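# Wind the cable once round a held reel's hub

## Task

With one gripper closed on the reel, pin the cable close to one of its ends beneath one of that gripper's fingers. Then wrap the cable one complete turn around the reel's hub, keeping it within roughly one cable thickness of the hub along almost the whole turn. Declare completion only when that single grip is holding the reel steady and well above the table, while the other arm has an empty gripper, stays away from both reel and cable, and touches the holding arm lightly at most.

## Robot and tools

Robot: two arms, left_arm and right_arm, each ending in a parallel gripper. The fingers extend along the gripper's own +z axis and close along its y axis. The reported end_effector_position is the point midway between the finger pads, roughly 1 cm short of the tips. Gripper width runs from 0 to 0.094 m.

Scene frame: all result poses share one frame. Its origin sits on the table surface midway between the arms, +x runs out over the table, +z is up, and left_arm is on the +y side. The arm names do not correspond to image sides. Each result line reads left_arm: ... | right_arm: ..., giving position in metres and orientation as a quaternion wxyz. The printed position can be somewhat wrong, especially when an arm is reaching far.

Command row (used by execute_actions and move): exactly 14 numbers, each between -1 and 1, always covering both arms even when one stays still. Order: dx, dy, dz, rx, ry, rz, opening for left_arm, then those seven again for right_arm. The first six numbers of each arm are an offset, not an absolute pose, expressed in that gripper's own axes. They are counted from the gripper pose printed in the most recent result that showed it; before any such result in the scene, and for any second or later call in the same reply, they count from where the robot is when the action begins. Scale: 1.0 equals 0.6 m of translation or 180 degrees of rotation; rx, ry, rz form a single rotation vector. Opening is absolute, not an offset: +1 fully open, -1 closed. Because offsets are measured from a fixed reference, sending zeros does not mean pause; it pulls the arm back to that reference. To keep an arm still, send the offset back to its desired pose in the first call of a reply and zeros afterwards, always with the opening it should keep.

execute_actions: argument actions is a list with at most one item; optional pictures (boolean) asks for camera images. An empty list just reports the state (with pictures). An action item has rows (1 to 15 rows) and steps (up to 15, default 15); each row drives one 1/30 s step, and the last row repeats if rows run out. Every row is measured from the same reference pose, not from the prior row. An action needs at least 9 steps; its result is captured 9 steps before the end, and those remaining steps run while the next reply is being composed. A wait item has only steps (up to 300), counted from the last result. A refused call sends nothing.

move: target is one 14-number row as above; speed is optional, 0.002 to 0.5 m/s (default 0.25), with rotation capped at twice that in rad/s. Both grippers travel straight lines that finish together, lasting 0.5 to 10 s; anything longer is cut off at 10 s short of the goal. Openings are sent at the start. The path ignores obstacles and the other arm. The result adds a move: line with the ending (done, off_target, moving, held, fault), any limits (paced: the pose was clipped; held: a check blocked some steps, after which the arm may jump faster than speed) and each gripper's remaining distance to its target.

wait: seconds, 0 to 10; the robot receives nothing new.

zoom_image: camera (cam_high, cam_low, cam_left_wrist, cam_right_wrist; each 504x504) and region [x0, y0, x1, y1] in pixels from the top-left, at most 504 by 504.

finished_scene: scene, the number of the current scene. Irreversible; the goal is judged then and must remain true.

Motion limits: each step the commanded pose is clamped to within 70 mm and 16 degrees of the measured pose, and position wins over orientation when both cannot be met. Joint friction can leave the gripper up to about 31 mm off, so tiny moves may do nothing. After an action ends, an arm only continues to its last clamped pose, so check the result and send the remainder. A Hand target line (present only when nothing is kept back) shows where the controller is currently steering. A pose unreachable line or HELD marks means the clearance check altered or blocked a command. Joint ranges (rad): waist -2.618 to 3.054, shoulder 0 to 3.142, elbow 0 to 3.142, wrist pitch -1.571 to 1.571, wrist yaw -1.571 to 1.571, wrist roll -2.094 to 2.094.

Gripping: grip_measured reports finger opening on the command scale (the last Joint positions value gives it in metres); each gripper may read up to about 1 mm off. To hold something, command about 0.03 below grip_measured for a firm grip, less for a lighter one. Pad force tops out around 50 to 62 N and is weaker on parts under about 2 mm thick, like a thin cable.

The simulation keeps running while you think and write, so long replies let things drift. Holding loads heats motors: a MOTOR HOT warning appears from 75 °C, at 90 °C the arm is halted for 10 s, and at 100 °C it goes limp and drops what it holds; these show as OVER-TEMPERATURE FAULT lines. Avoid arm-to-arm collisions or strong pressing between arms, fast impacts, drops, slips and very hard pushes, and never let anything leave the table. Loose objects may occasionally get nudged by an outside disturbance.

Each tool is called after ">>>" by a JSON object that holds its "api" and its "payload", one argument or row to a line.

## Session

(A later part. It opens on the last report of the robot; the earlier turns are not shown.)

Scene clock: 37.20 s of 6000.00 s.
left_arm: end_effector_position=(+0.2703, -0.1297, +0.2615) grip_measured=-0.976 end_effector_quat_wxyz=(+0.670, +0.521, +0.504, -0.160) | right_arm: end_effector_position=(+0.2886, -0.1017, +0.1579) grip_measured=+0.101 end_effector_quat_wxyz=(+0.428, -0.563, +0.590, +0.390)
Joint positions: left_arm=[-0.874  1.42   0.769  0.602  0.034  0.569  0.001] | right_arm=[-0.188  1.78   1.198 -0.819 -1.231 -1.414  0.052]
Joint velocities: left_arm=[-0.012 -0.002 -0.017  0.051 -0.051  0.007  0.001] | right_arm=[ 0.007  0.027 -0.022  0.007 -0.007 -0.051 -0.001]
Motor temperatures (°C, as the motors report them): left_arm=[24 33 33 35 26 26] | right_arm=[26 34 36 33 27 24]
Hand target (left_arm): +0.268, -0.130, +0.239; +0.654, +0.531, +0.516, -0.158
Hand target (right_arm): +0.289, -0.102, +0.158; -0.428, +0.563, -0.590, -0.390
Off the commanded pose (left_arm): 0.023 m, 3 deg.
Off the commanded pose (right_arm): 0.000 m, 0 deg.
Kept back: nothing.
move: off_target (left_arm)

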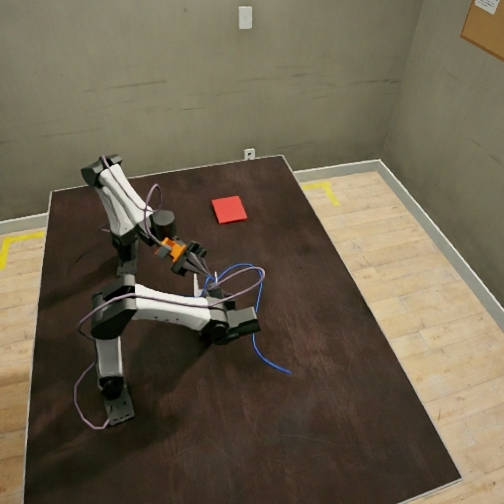

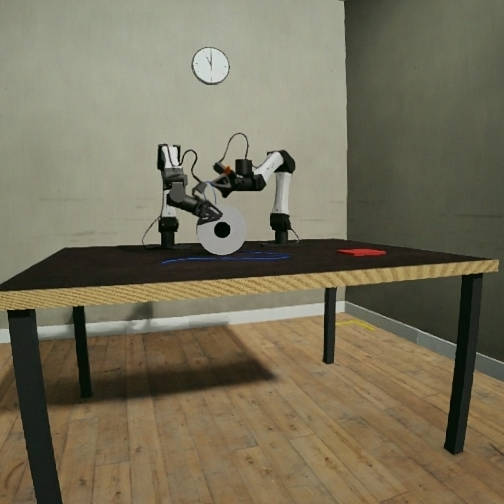

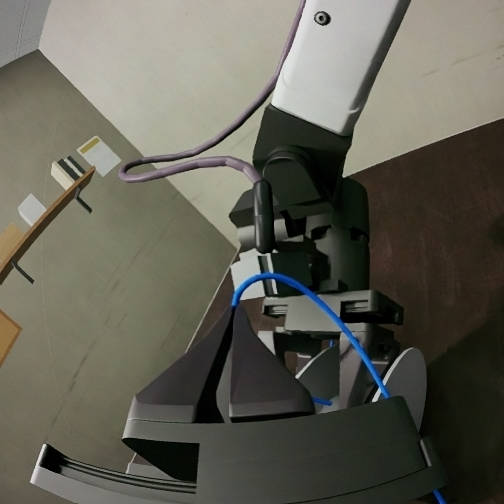

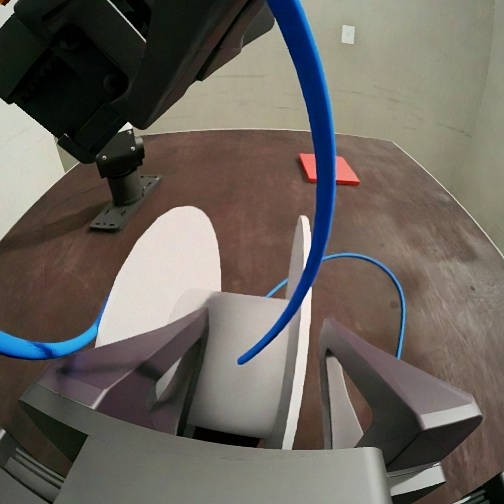

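>>> {"api": "move", "payload": {
  "target": [0.045,-0.061,-0.028,0,0,0,-1,0,0,0,0,0,0,0.1],
  "speed": 0.05
}}

>>> {"api": "zoom_image", "payload": {
  "camera": "cam_low",
  "region": [150,130,310,270]
}}

Scene clock: 39.00 s of 6000.00 s.
left_arm: end_effector_position=(+0.2497, -0.1232, +0.2400) grip_measured=-0.976 end_effector_quat_wxyz=(+0.685, +0.511, +0.493, -0.163) | right_arm: end_effector_position=(+0.2886, -0.1017, +0.1579) grip_measured=+0.101 end_effector_quat_wxyz=(+0.428, -0.563, +0.590, +0.390)
Joint positions: left_arm=[-0.925  1.42   0.628  0.784 -0.016  0.569  0.001] | right_arm=[-0.188  1.78   1.198 -0.819 -1.231 -1.414  0.052]
Joint velocities: left_arm=[ 0.012  0.002  0.002  0.037 -0.022 -0.066  0.   ] | right_arm=[-0.012 -0.007 -0.022 -0.051  0.007 -0.037  0.001]
Motor temperatures (°C, as the motors report them): left_arm=[24 33 33 35 26 26] | right_arm=[26 34 36 33 27 24]
Hand target (left_arm): +0.247, -0.122, +0.220; +0.670, +0.521, +0.503, -0.160
Hand target (right_arm): +0.289, -0.102, +0.158; -0.428, +0.563, -0.590, -0.390
Off the commanded pose (left_arm): 0.020 m, 2 deg.
Off the commanded pose (right_arm): 0.000 m, 0 deg.
Kept back: nothing.
move: off_target (left_arm)

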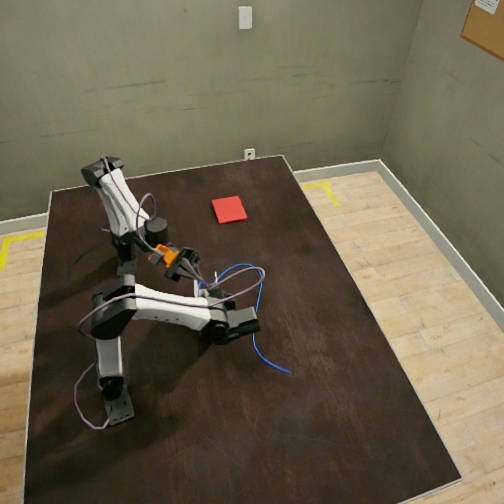

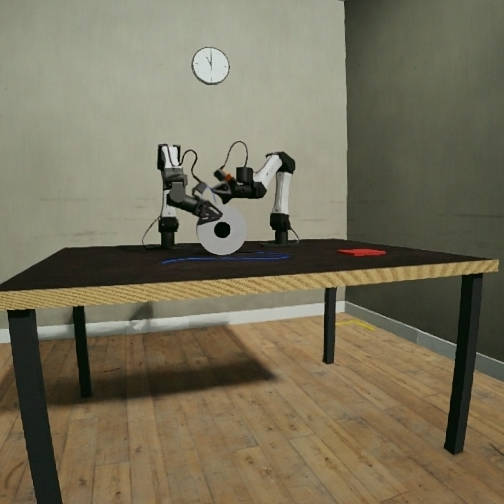

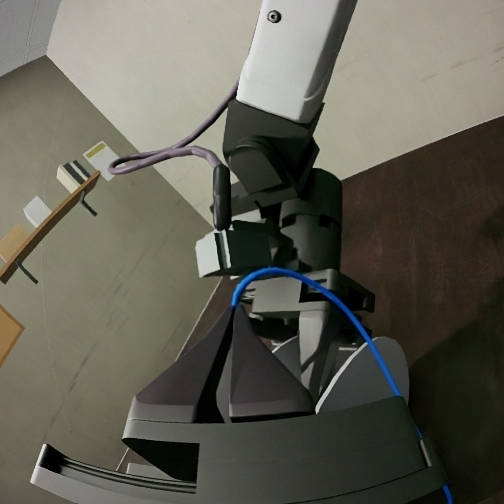

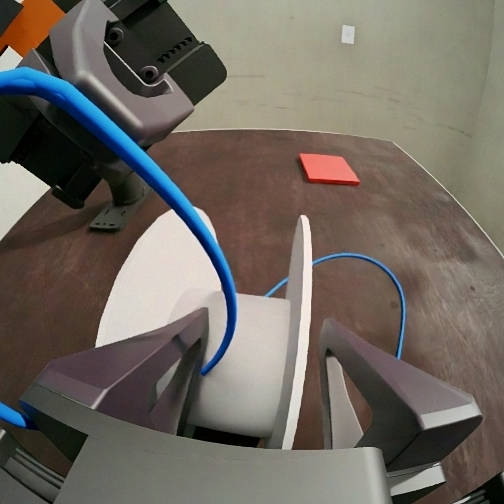

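Region (150, 130, 310, 270) of cam_low's 504x504 image, scaled by 3.150, with more detail than that image has; it fills the top 441 rows of this view, and the rest is white.

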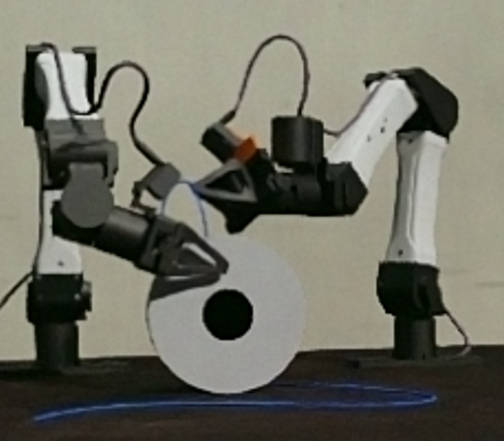

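The end looks to be passing by the pad. Close right.

>>> {"api": "move", "payload": {
  "target": [0,0,0,0,0,0,-1,0,0,0,0,0,0,-1],
  "speed": 0.05
}}

Scene clock: 39.93 s of 6000.00 s.
left_arm: end_effector_position=(+0.2500, -0.1230, +0.2395) grip_measured=-0.976 end_effector_quat_wxyz=(+0.684, +0.511, +0.494, -0.162) | right_arm: end_effector_position=(+0.2887, -0.1021, +0.1568) grip_measured=-0.898 end_effector_quat_wxyz=(+0.427, -0.564, +0.591, +0.388)
Joint positions: left_arm=[-0.925  1.42   0.628  0.782 -0.018  0.569  0.001] | right_arm=[-0.188  1.78   1.198 -0.82  -1.224 -1.415  0.005]
Joint velocities: left_arm=[-0.002  0.012  0.007  0.022  0.037 -0.066  0.   ] | right_arm=[-0.012  0.002  0.007 -0.007  0.037 -0.007  0.001]
Motor temperatures (°C, as the motors report them): left_arm=[24 33 33 35 26 26] | right_arm=[26 34 36 33 27 24]
Hand target (left_arm): +0.250, -0.123, +0.240; +0.685, +0.511, +0.493, -0.163
Hand target (right_arm): +0.289, -0.102, +0.158; -0.428, +0.562, -0.590, -0.390
Off the commanded pose (left_arm): 0.001 m, 0 deg.
Off the commanded pose (right_arm): 0.001 m, 0 deg.
Kept back: nothing.
move: done

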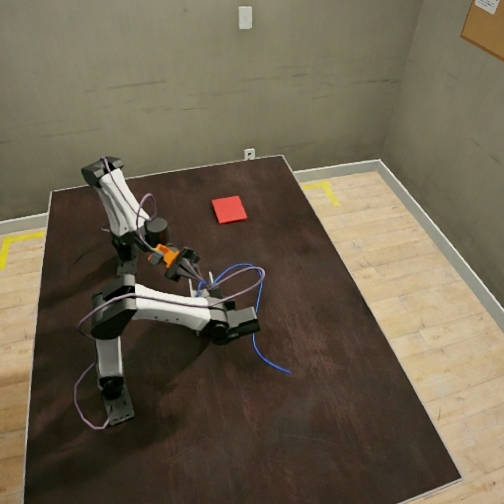

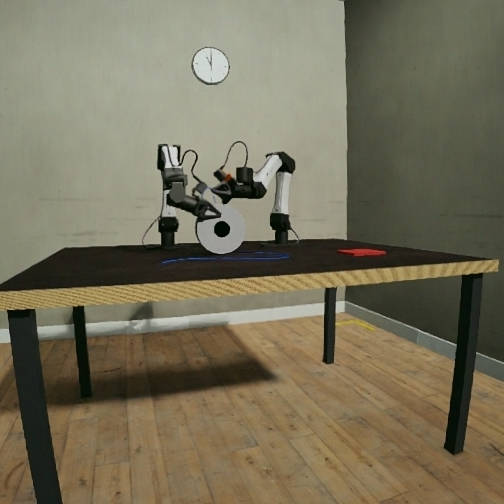

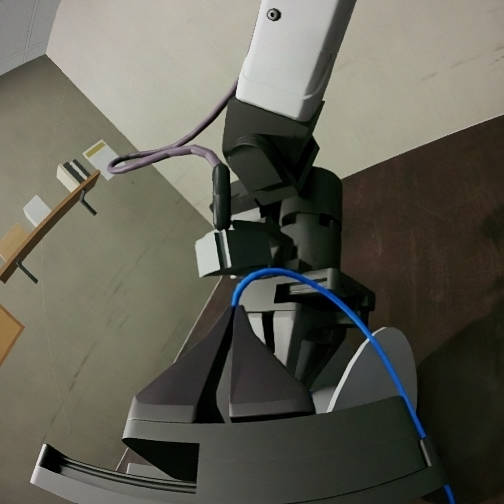

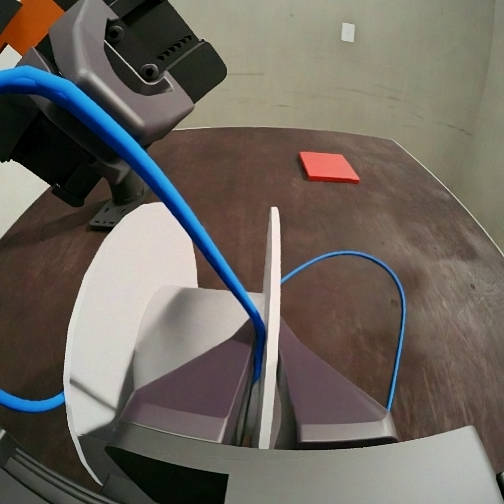

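>>> {"api": "move", "payload": {
  "target": [0,0,0,0,0,0,-0.3,0,0,0,0,0,0,-1]
}}

>>> {"api": "move", "payload": {
  "target": [0,0,-0.35,0,0,-0.2,-0.3,0,0,0,0,0,0,-1],
  "speed": 0.15
}}

Scene clock: 40.90 s of 6000.00 s.
left_arm: end_effector_position=(+0.2500, -0.1230, +0.2397) grip_measured=-0.302 end_effector_quat_wxyz=(+0.685, +0.511, +0.494, -0.162) | right_arm: end_effector_position=(+0.2890, -0.1027, +0.1550) grip_measured=-0.898 end_effector_quat_wxyz=(+0.424, -0.566, +0.594, +0.384)
Joint positions: left_arm=[-0.925  1.42   0.628  0.782 -0.018  0.569  0.033] | right_arm=[-0.188  1.78   1.198 -0.82  -1.213 -1.415  0.005]
Joint velocities: left_arm=[-0.007  0.002 -0.002 -0.007  0.007 -0.022 -0.   ] | right_arm=[ 0.007 -0.022  0.007 -0.007  0.051 -0.007 -0.   ]
Motor temperatures (°C, as the motors report them): left_arm=[24 33 33 35 26 26] | right_arm=[26 34 36 33 27 24]
Hand target (left_arm): +0.250, -0.123, +0.239; +0.684, +0.511, +0.494, -0.162
Hand target (right_arm): +0.289, -0.102, +0.157; -0.427, +0.564, -0.591, -0.388
Off the commanded pose (left_arm): 0.000 m, 0 deg.
Off the commanded pose (right_arm): 0.002 m, 1 deg.
Kept back: nothing.
move: done

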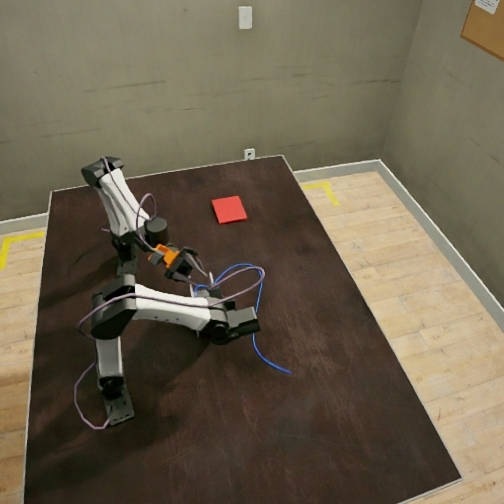

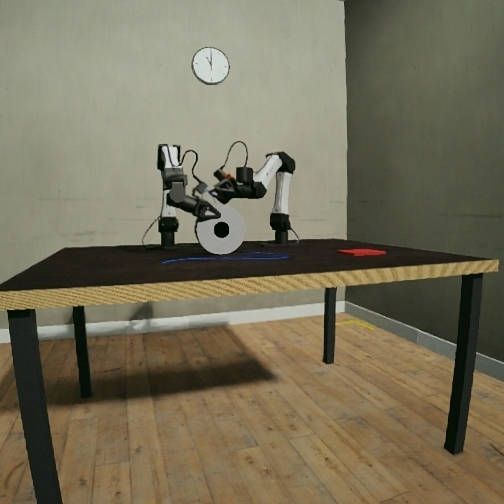

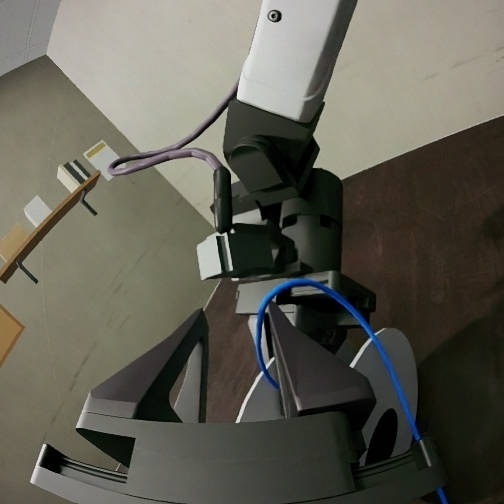

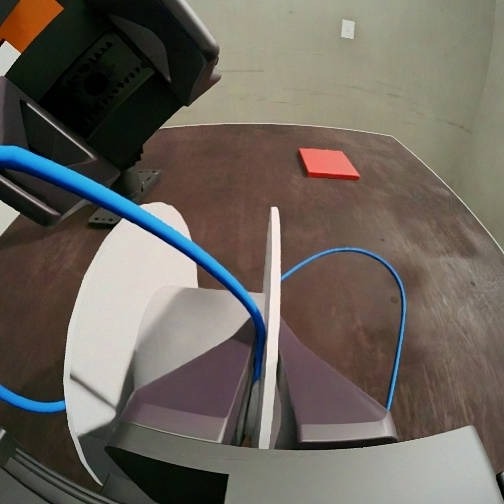

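Scene clock: 43.80 s of 6000.00 s.
left_arm: end_effector_position=(+0.1453, +0.0539, +0.2459) grip_measured=-0.302 end_effector_quat_wxyz=(+0.608, +0.333, +0.621, -0.366) | right_arm: end_effector_position=(+0.2890, -0.1028, +0.1548) grip_measured=-0.898 end_effector_quat_wxyz=(+0.424, -0.566, +0.594, +0.384)
Joint positions: left_arm=[-0.981  0.118  0.283 -0.158 -0.075 -0.049  0.033] | right_arm=[-0.188  1.78   1.198 -0.82  -1.212 -1.415  0.005]
Joint velocities: left_arm=[ 0.007 -0.007 -0.002  0.007 -0.007 -0.037  0.   ] | right_arm=[-0.002 -0.007  0.012  0.007  0.051  0.007 -0.   ]
Motor temperatures (°C, as the motors report them): left_arm=[24 33 33 35 26 26] | right_arm=[26 34 36 33 27 24]
Hand target (left_arm): +0.144, +0.056, +0.239; +0.601, +0.334, +0.627, -0.366
Hand target (right_arm): +0.289, -0.103, +0.155; -0.424, +0.566, -0.594, -0.384
Off the commanded pose (left_arm): 0.006 m, 1 deg.
Off the commanded pose (right_arm): 0.000 m, 0 deg.
Kept back: nothing.
move: done

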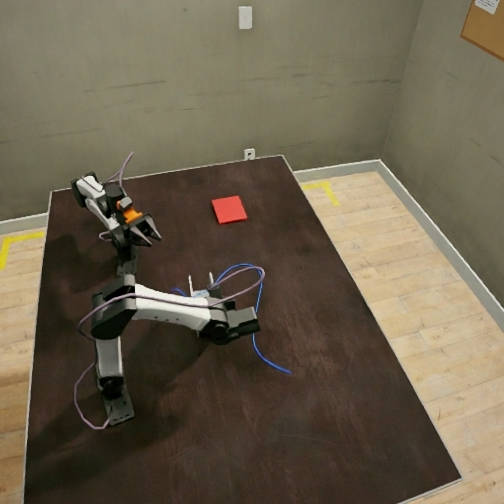

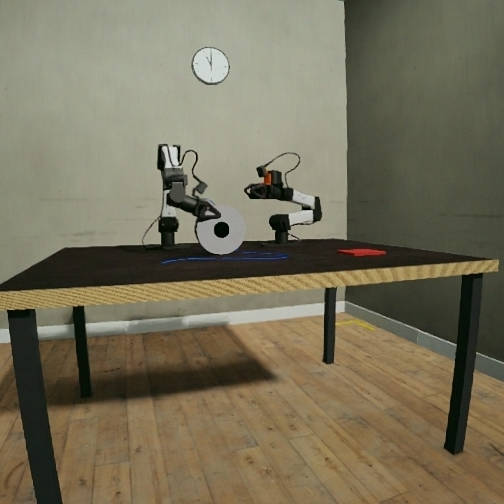

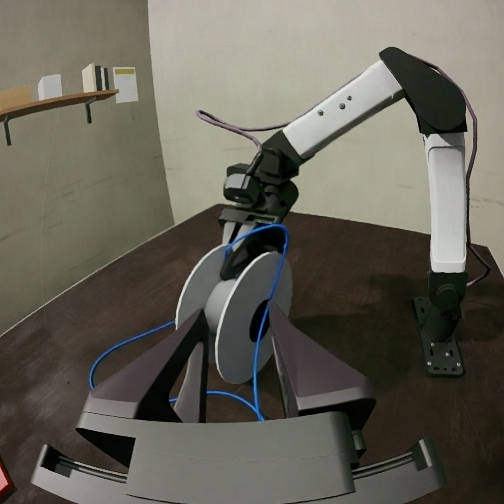

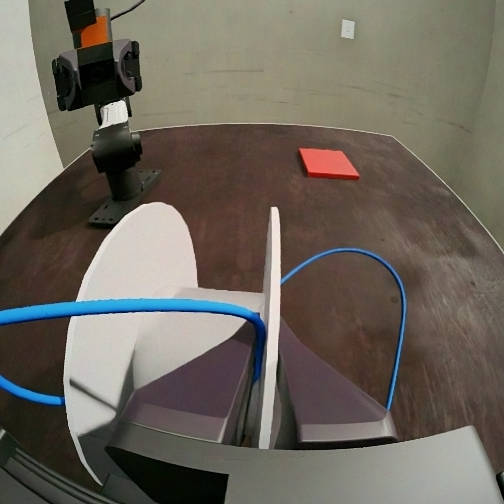

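>>> {"api": "move", "payload": {
  "target": [0,0,0,0,0,0,-0.3,-0.313,-0.008,-0.115,0,0,0,-1],
  "speed": 0.1
}}

Scene clock: 46.63 s of 6000.00 s.
left_arm: end_effector_position=(+0.1454, +0.0539, +0.2453) grip_measured=-0.302 end_effector_quat_wxyz=(+0.607, +0.334, +0.622, -0.366) | right_arm: end_effector_position=(+0.2906, -0.1045, +0.3470) grip_measured=-0.898 end_effector_quat_wxyz=(+0.426, -0.567, +0.602, +0.368)
Joint positions: left_arm=[-0.981  0.118  0.283 -0.161 -0.075 -0.049  0.033] | right_arm=[-0.188  1.795  2.011 -1.558 -1.186 -1.367  0.005]
Joint velocities: left_arm=[ 0.022  0.007 -0.012 -0.066 -0.022 -0.051 -0.   ] | right_arm=[ 0.002 -0.007 -0.017 -0.022  0.022 -0.051  0.001]
Motor temperatures (°C, as the motors report them): left_arm=[24 33 34 36 26 26] | right_arm=[26 35 36 33 27 24]
Hand target (left_arm): +0.145, +0.054, +0.246; +0.608, +0.333, +0.621, -0.366
Hand target (right_arm): +0.291, -0.102, +0.355; -0.431, +0.560, -0.597, -0.379
Off the commanded pose (left_arm): 0.001 m, 0 deg.
Off the commanded pose (right_arm): 0.008 m, 2 deg.
joint sent to its limit (right arm) — the command would take joint 4 (wrist pitch) past its lower limit, so that joint was sent only as far as its limit.
Kept back: nothing.
move: done

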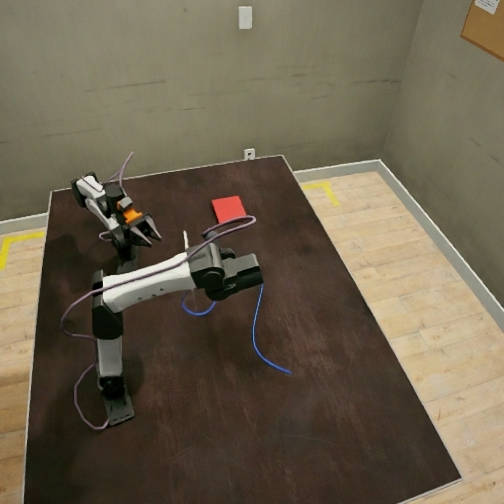

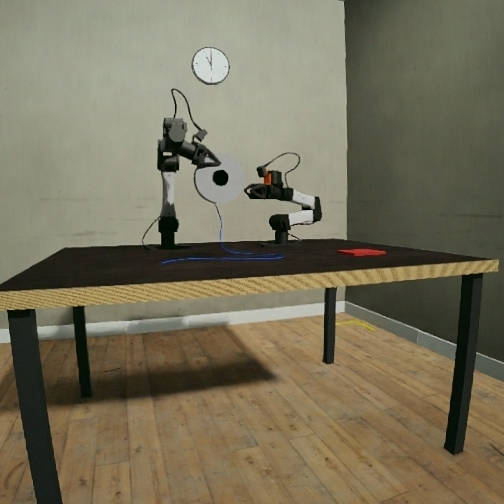

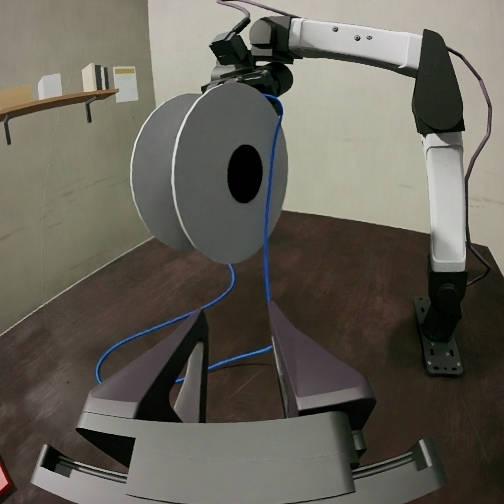

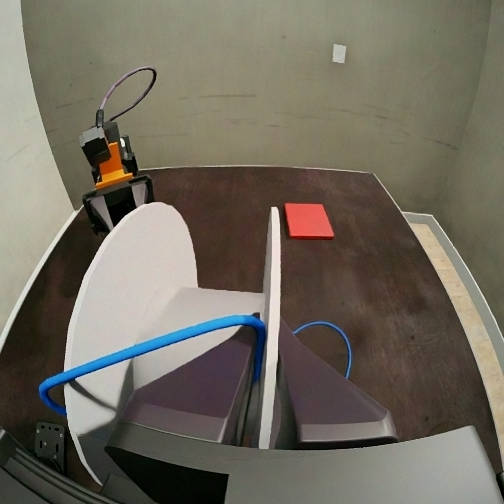

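>>> {"api": "move", "payload": {
  "target": [0,0,0,0,0,0,-0.3,0,0,0,0.464,-0.088,0.099,-1],
  "speed": 0.15
}}

Scene clock: 52.67 s of 6000.00 s.
left_arm: end_effector_position=(+0.1454, +0.0539, +0.2453) grip_measured=-0.302 end_effector_quat_wxyz=(+0.607, +0.334, +0.622, -0.366) | right_arm: end_effector_position=(+0.2899, -0.1084, +0.3444) grip_measured=-0.898 end_effector_quat_wxyz=(+0.689, -0.013, +0.725, -0.014)
Joint positions: left_arm=[-0.981  0.118  0.283 -0.161 -0.075 -0.049  0.033] | right_arm=[0.565 1.096 0.895 0.133 0.743 0.009 0.005]
Joint velocities: left_arm=[ 0.012 -0.012 -0.007  0.081 -0.051  0.081  0.   ] | right_arm=[ 0.007  0.012  0.022  0.051  0.007 -0.022 -0.   ]
Motor temperatures (°C, as the motors report them): left_arm=[24 32 34 36 26 26] | right_arm=[26 35 36 34 27 24]
Hand target (left_arm): +0.145, +0.054, +0.245; +0.607, +0.334, +0.622, -0.366
Hand target (right_arm): +0.290, -0.105, +0.349; +0.701, +0.001, +0.713, -0.000
Off the commanded pose (left_arm): 0.000 m, 0 deg.
Off the commanded pose (right_arm): 0.005 m, 4 deg.
Kept back: nothing.
move: off_target (right_arm)

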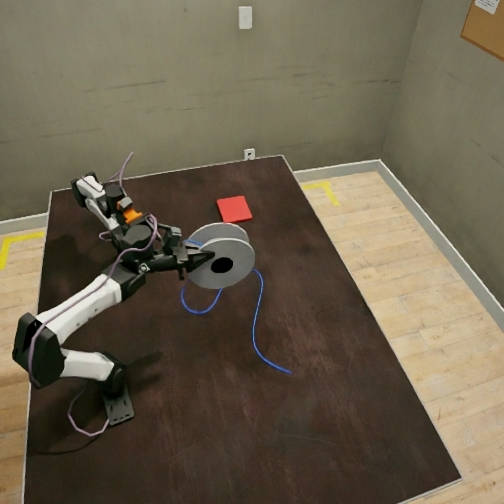

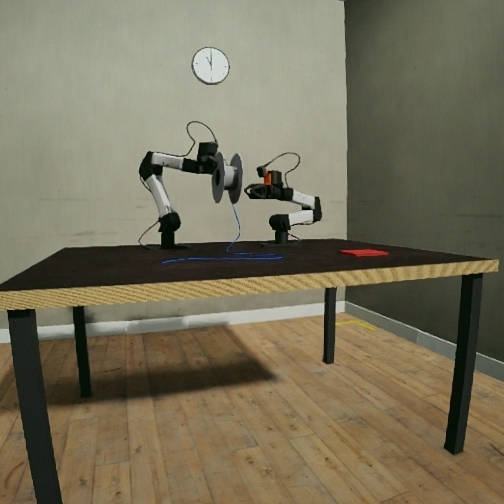

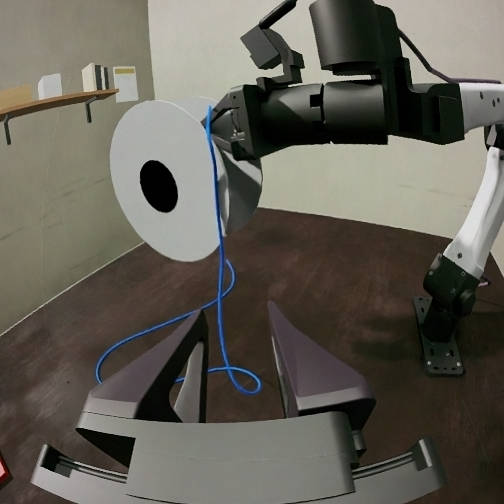

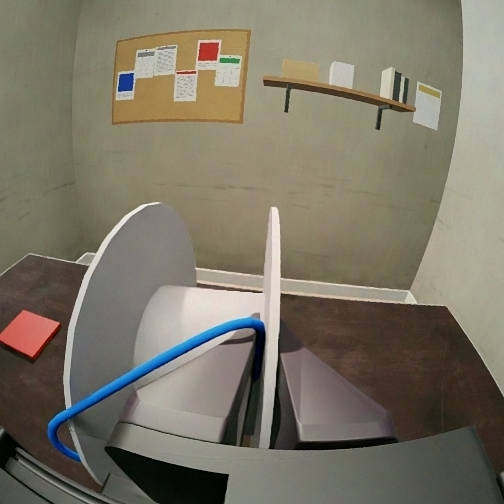

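>>> {"api": "move", "payload": {
  "target": [0.25,0.02,0.1,0,0,0,0.5,-0.008,0.005,0,0.008,-0.012,0.008,-1],
  "speed": 0.15
}}

Scene clock: 55.23 s of 6000.00 s.
left_arm: end_effector_position=(+0.1833, -0.0012, +0.1150) grip_measured=+0.498 end_effector_quat_wxyz=(+0.537, +0.368, +0.687, -0.321) | right_arm: end_effector_position=(+0.2900, -0.1088, +0.3438) grip_measured=-0.898 end_effector_quat_wxyz=(+0.690, -0.005, +0.723, -0.024)
Joint positions: left_arm=[-0.913  0.957  0.024  0.715 -0.01  -0.049  0.07 ] | right_arm=[0.577 1.107 0.895 0.147 0.782 0.004 0.005]
Joint velocities: left_arm=[ 0.007  0.012  0.002  0.11  -0.051 -0.051  0.   ] | right_arm=[ 0.002 -0.022 -0.007  0.022 -0.051  0.037  0.   ]
Motor temperatures (°C, as the motors report them): left_arm=[24 32 34 37 26 26] | right_arm=[26 34 37 35 27 24]
Hand target (left_arm): +0.181, +0.005, +0.098; +0.521, +0.374, +0.700, -0.313
Hand target (right_arm): +0.290, -0.105, +0.349; +0.702, +0.005, +0.712, -0.014
Off the commanded pose (left_arm): 0.021 m, 13 deg.
Off the commanded pose (right_arm): 0.006 m, 3 deg.
joint sent to its limit (left arm) — the command would take joint 3 (elbow) past its lower limit, so that joint was sent only as far as its limit.
Kept back: nothing.
move: off_target (left_arm, right_arm); limits=paced

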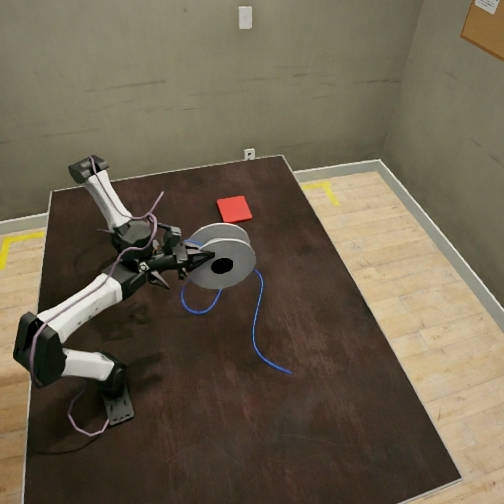

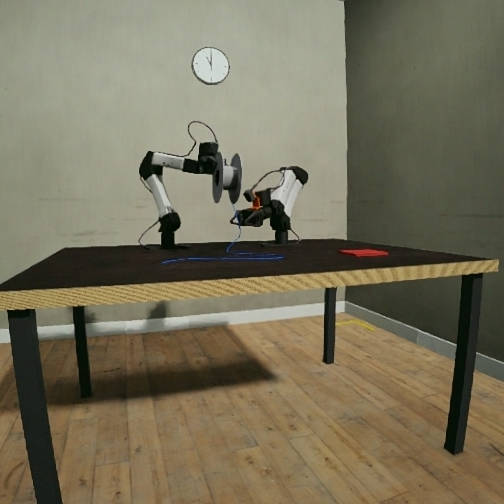

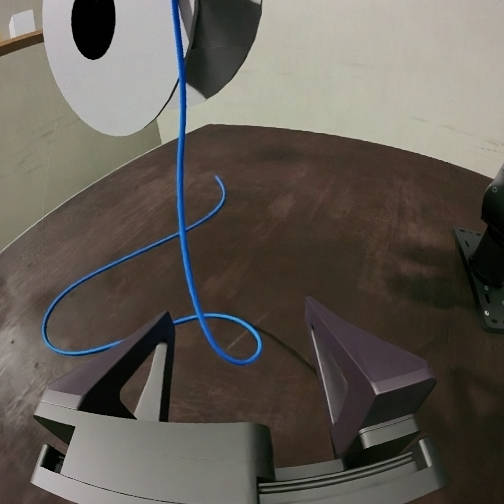

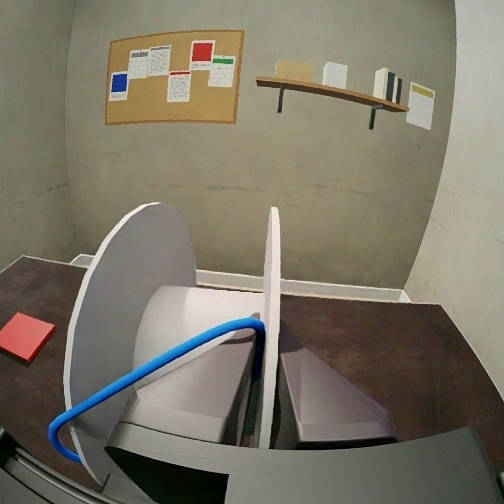

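>>> {"api": "move", "payload": {
  "target": [0,0.07,0.11,0,-0.04,0,0.5,-0.008,0.005,0,0.0,-0.012,0.012,-1],
  "speed": 0.1
}}

Scene clock: 57.03 s of 6000.00 s.
left_arm: end_effector_position=(+0.2455, -0.0299, +0.0991) grip_measured=+0.498 end_effector_quat_wxyz=(+0.574, +0.348, +0.657, -0.344) | right_arm: end_effector_position=(+0.2901, -0.1087, +0.3459) grip_measured=-0.898 end_effector_quat_wxyz=(+0.693, -0.002, +0.721, -0.021)
Joint positions: left_arm=[-0.71   1.763  0.14   1.516  0.188 -0.032  0.07 ] | right_arm=[0.577 1.107 0.895 0.158 0.782 0.004 0.005]
Joint velocities: left_arm=[-0.002  0.017 -0.012 -0.007 -0.007 -0.081  0.   ] | right_arm=[ 0.007  0.002 -0.017 -0.007 -0.051 -0.007  0.001]
Motor temperatures (°C, as the motors report them): left_arm=[24 32 34 37 26 26] | right_arm=[26 34 37 36 27 24]
Hand target (left_arm): +0.252, -0.034, +0.101; +0.578, +0.347, +0.653, -0.345
Hand target (right_arm): +0.290, -0.106, +0.348; +0.703, +0.008, +0.711, -0.011
Off the commanded pose (left_arm): 0.008 m, 1 deg.
Off the commanded pose (right_arm): 0.004 m, 2 deg.
Kept back: nothing.
move: done

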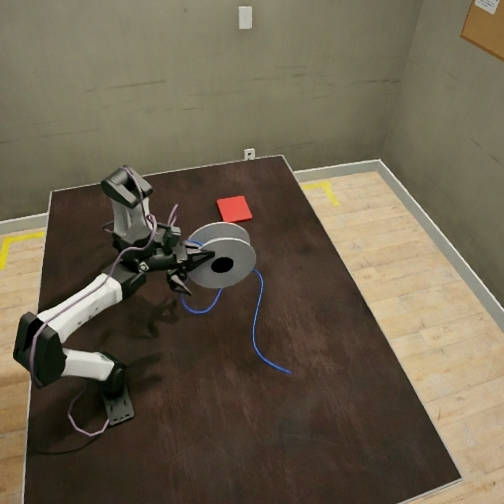

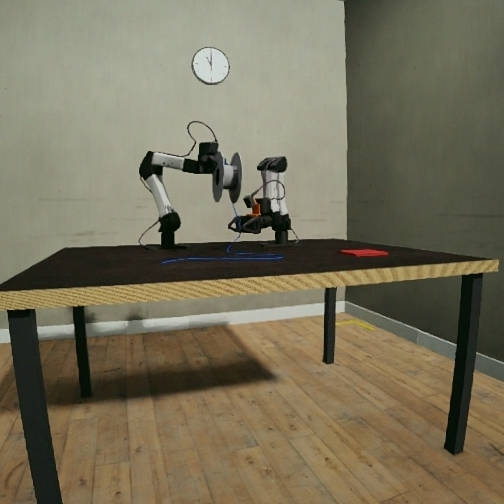

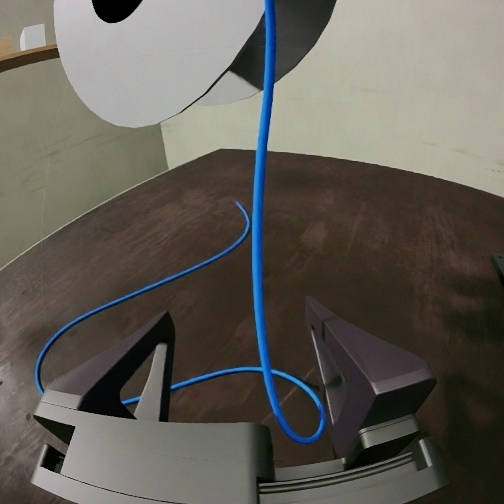

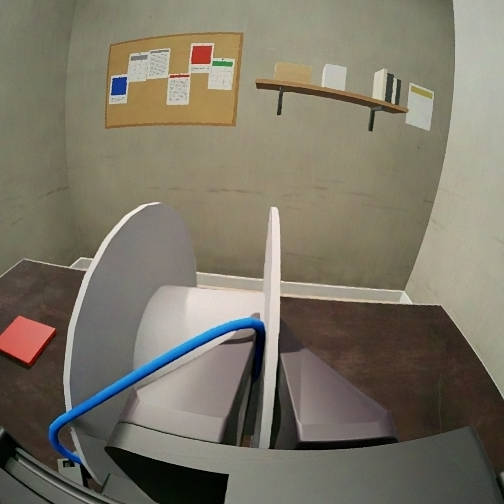

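>>> {"api": "move", "payload": {
  "target": [0,-0.02,0.055,0,0,0,0.5,-0.005,0.005,0,0.0,-0.01,0.01,-1],
  "speed": 0.1
}}

>>> {"api": "move", "payload": {
  "target": [0,0,0,0,0,0,-1,-0.005,0.005,0,0.0,-0.01,0.01,-1]
}}

Scene clock: 58.23 s of 6000.00 s.
left_arm: end_effector_position=(+0.2495, -0.0584, +0.1054) grip_measured=+0.498 end_effector_quat_wxyz=(+0.585, +0.348, +0.646, -0.347) | right_arm: end_effector_position=(+0.2901, -0.1087, +0.3460) grip_measured=-0.898 end_effector_quat_wxyz=(+0.693, -0.002, +0.721, -0.021)
Joint positions: left_arm=[-0.783  1.817  0.235  1.506  0.117 -0.032  0.07 ] | right_arm=[0.577 1.107 0.895 0.159 0.782 0.004 0.005]
Joint velocities: left_arm=[-0.007 -0.002  0.012 -0.051 -0.007 -0.007  0.001] | right_arm=[ 0.007 -0.012  0.002 -0.007  0.022  0.037  0.   ]
Motor temperatures (°C, as the motors report them): left_arm=[24 32 34 37 26 26] | right_arm=[26 34 37 36 27 24]
Hand target (left_arm): +0.252, -0.064, +0.097; +0.574, +0.349, +0.656, -0.343
Hand target (right_arm): +0.290, -0.106, +0.349; +0.703, +0.009, +0.711, -0.010
Off the commanded pose (left_arm): 0.011 m, 2 deg.
Off the commanded pose (right_arm): 0.004 m, 3 deg.
Kept back: nothing.
move: off_target (left_arm, right_arm)

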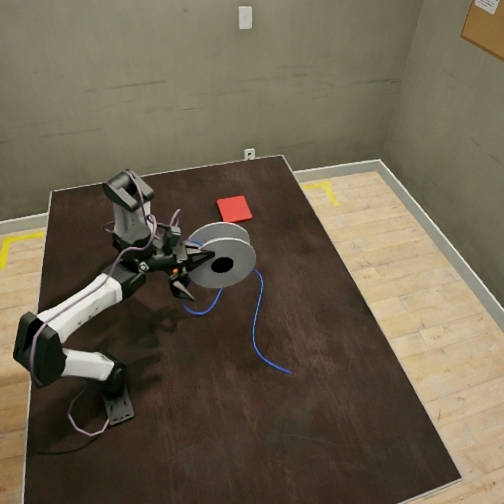

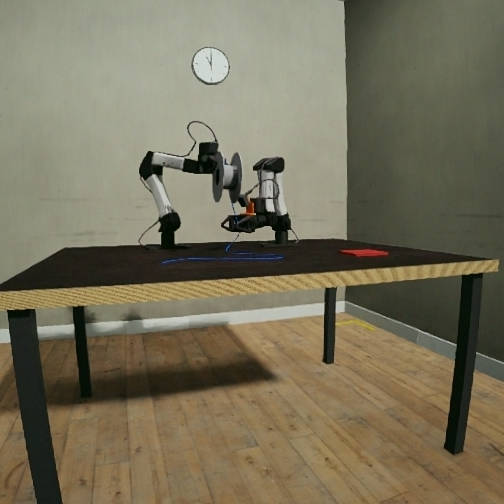

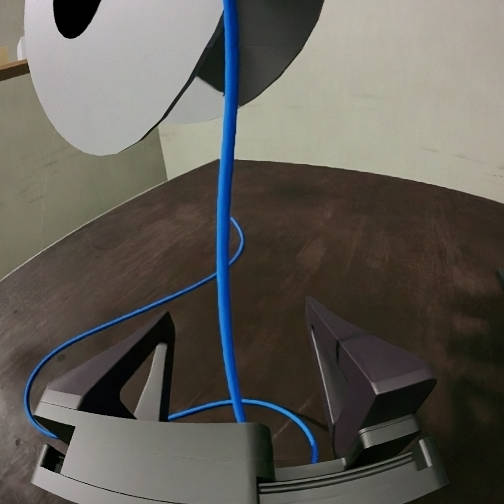

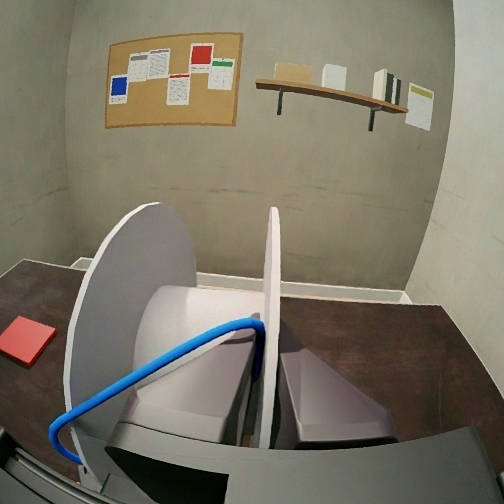

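Scene clock: 58.97 s of 6000.00 s.
left_arm: end_effector_position=(+0.2495, -0.0584, +0.1054) grip_measured=-0.989 end_effector_quat_wxyz=(+0.585, +0.348, +0.646, -0.347) | right_arm: end_effector_position=(+0.2901, -0.1087, +0.3458) grip_measured=-0.898 end_effector_quat_wxyz=(+0.693, -0.002, +0.721, -0.022)
Joint positions: left_arm=[-0.783  1.817  0.235  1.506  0.117 -0.032  0.001] | right_arm=[0.577 1.107 0.895 0.158 0.782 0.004 0.005]
Joint velocities: left_arm=[ 0.002 -0.007  0.002  0.022  0.051 -0.022  0.   ] | right_arm=[ 0.007  0.002 -0.007 -0.022 -0.037 -0.022  0.   ]
Motor temperatures (°C, as the motors report them): left_arm=[24 32 34 37 26 26] | right_arm=[26 34 37 36 27 24]
Hand target (left_arm): +0.249, -0.058, +0.105; +0.585, +0.348, +0.646, -0.347
Hand target (right_arm): +0.290, -0.106, +0.349; +0.703, +0.009, +0.711, -0.010
Off the commanded pose (left_arm): 0.000 m, 0 deg.
Off the commanded pose (right_arm): 0.004 m, 3 deg.
Kept back: nothing.
move: off_target (right_arm)

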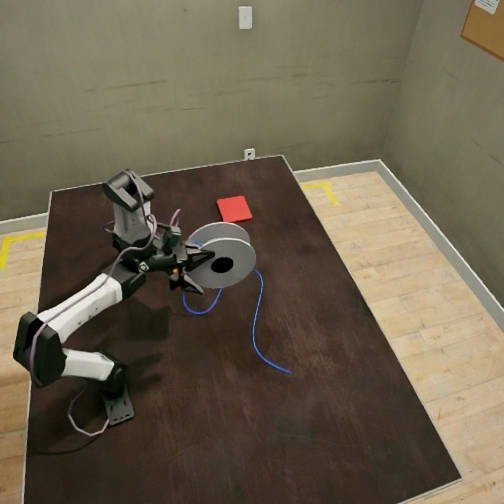

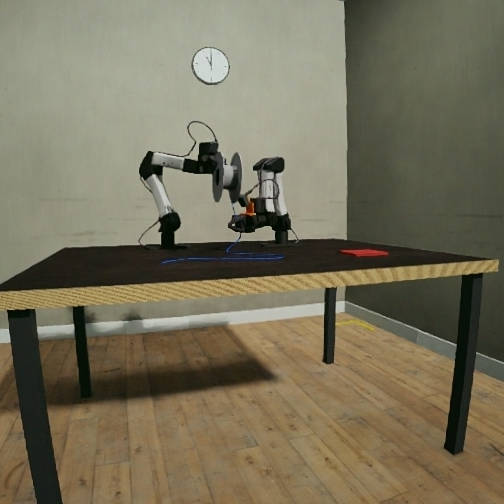

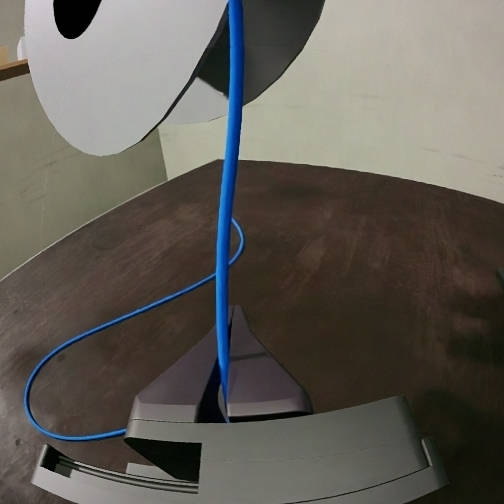

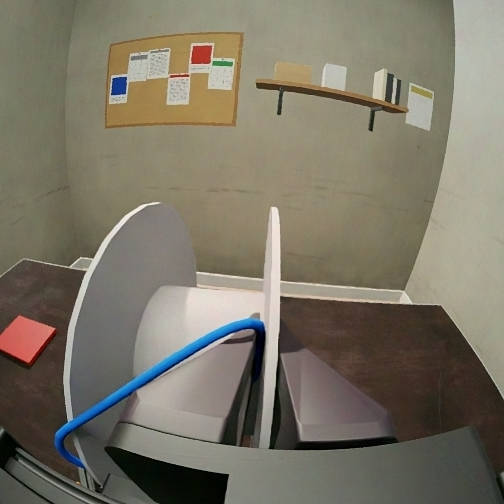

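>>> {"api": "move", "payload": {
  "target": [0,-0.08,0.03,0,0,0,-1,-0.09,0.005,0,0.0,-0.01,0.01,-1],
  "speed": 0.08
}}

Scene clock: 61.97 s of 6000.00 s.
left_arm: end_effector_position=(+0.2161, -0.0919, +0.1164) grip_measured=-0.989 end_effector_quat_wxyz=(+0.597, +0.346, +0.633, -0.351) | right_arm: end_effector_position=(+0.2917, -0.1073, +0.3775) grip_measured=-0.898 end_effector_quat_wxyz=(+0.686, -0.008, +0.727, -0.028)
Joint positions: left_arm=[-0.991  1.817  0.278  1.498 -0.089 -0.035  0.001] | right_arm=[ 0.577  1.131  1.053 -0.002  0.782  0.004  0.005]
Joint velocities: left_arm=[-0.002 -0.002 -0.012  0.007 -0.037 -0.095 -0.001] | right_arm=[-0.002  0.002 -0.007 -0.022 -0.037 -0.007 -0.001]
Motor temperatures (°C, as the motors report them): left_arm=[24 32 34 37 26 26] | right_arm=[26 34 37 37 27 24]
Hand target (left_arm): +0.218, -0.098, +0.106; +0.586, +0.349, +0.645, -0.346
Hand target (right_arm): +0.291, -0.105, +0.399; +0.704, +0.009, +0.710, -0.011
Off the commanded pose (left_arm): 0.012 m, 2 deg.
Off the commanded pose (right_arm): 0.022 m, 4 deg.
Kept back: nothing.
move: off_target (left_arm, right_arm)

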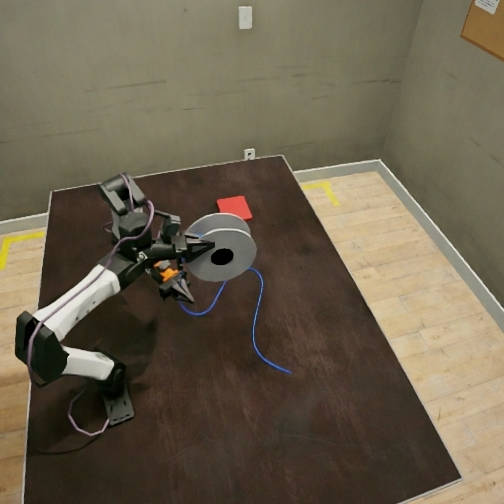

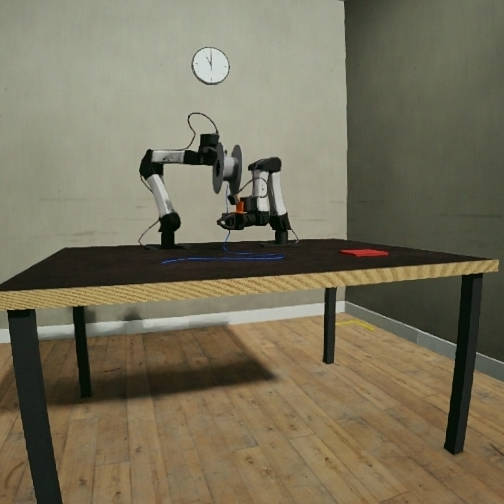

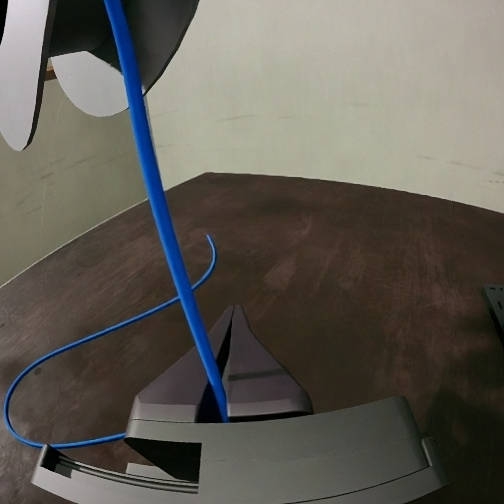

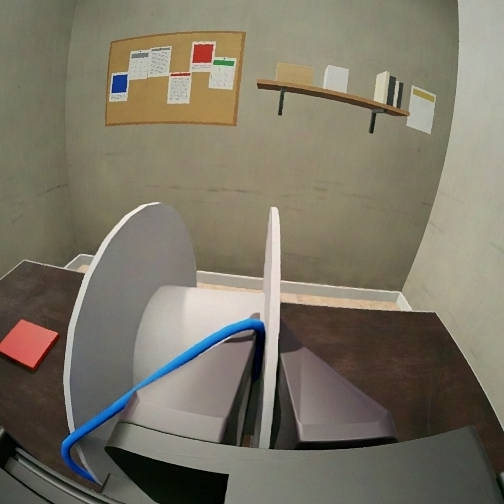

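>>> {"api": "move", "payload": {
  "target": [0.04,0.377,0.245,0,0,0,-1,-0.036,0.004,0,0.0,-0.015,0.015,-1],
  "speed": 0.12
}}

Scene clock: 64.93 s of 6000.00 s.
left_arm: end_effector_position=(+0.4763, -0.1022, +0.1041) grip_measured=-0.989 end_effector_quat_wxyz=(+0.615, +0.343, +0.612, -0.360) | right_arm: end_effector_position=(+0.2912, -0.1086, +0.3706) grip_measured=-0.898 end_effector_quat_wxyz=(+0.677, -0.016, +0.735, -0.039)
Joint positions: left_arm=[-0.405  2.32   1.118  1.221  0.507 -0.028  0.001] | right_arm=[ 0.577  1.131  1.053 -0.038  0.787  0.003  0.005]
Joint velocities: left_arm=[-0.017 -0.007  0.002  0.007 -0.022 -0.022  0.   ] | right_arm=[-0.002 -0.002 -0.002  0.051  0.037 -0.037 -0.002]
Motor temperatures (°C, as the motors report them): left_arm=[24 33 34 37 26 26] | right_arm=[26 33 38 37 27 24]
Hand target (left_arm): +0.483, -0.101, +0.082; +0.596, +0.342, +0.634, -0.354
Hand target (right_arm): +0.291, -0.105, +0.398; +0.703, +0.008, +0.711, -0.011
Off the commanded pose (left_arm): 0.026 m, 3 deg.
Off the commanded pose (right_arm): 0.029 m, 6 deg.
Kept back: nothing.
move: off_target (left_arm, right_arm)

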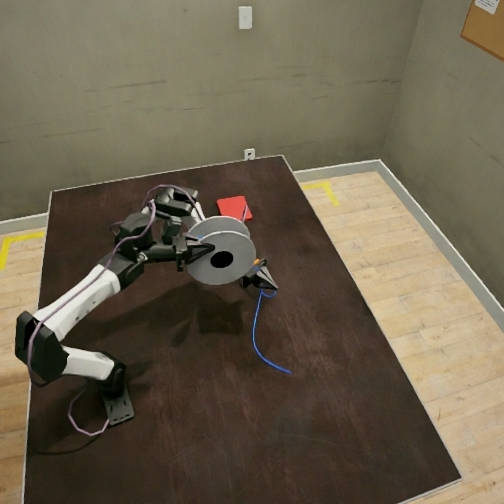

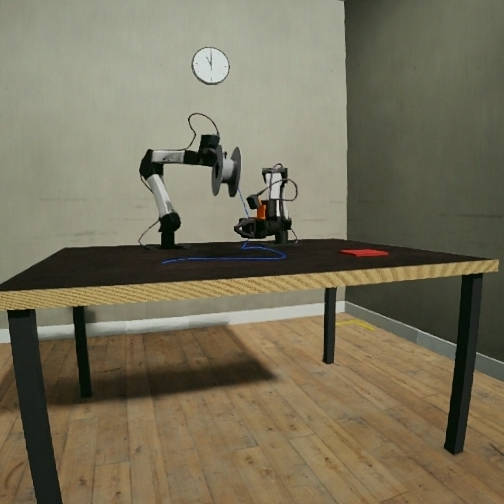

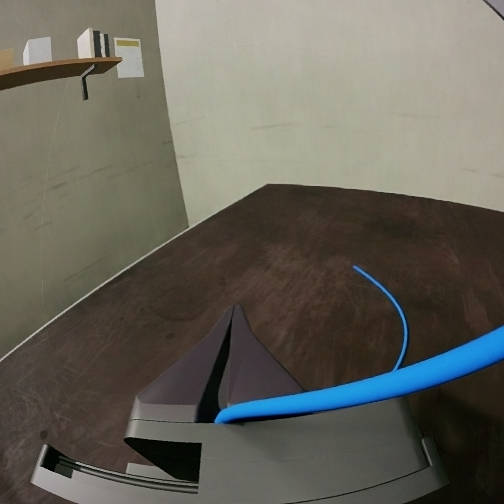

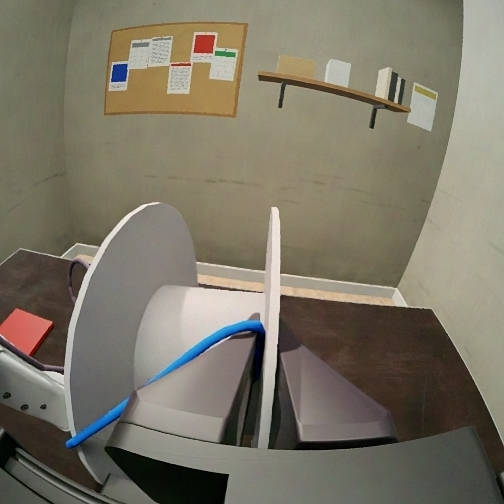

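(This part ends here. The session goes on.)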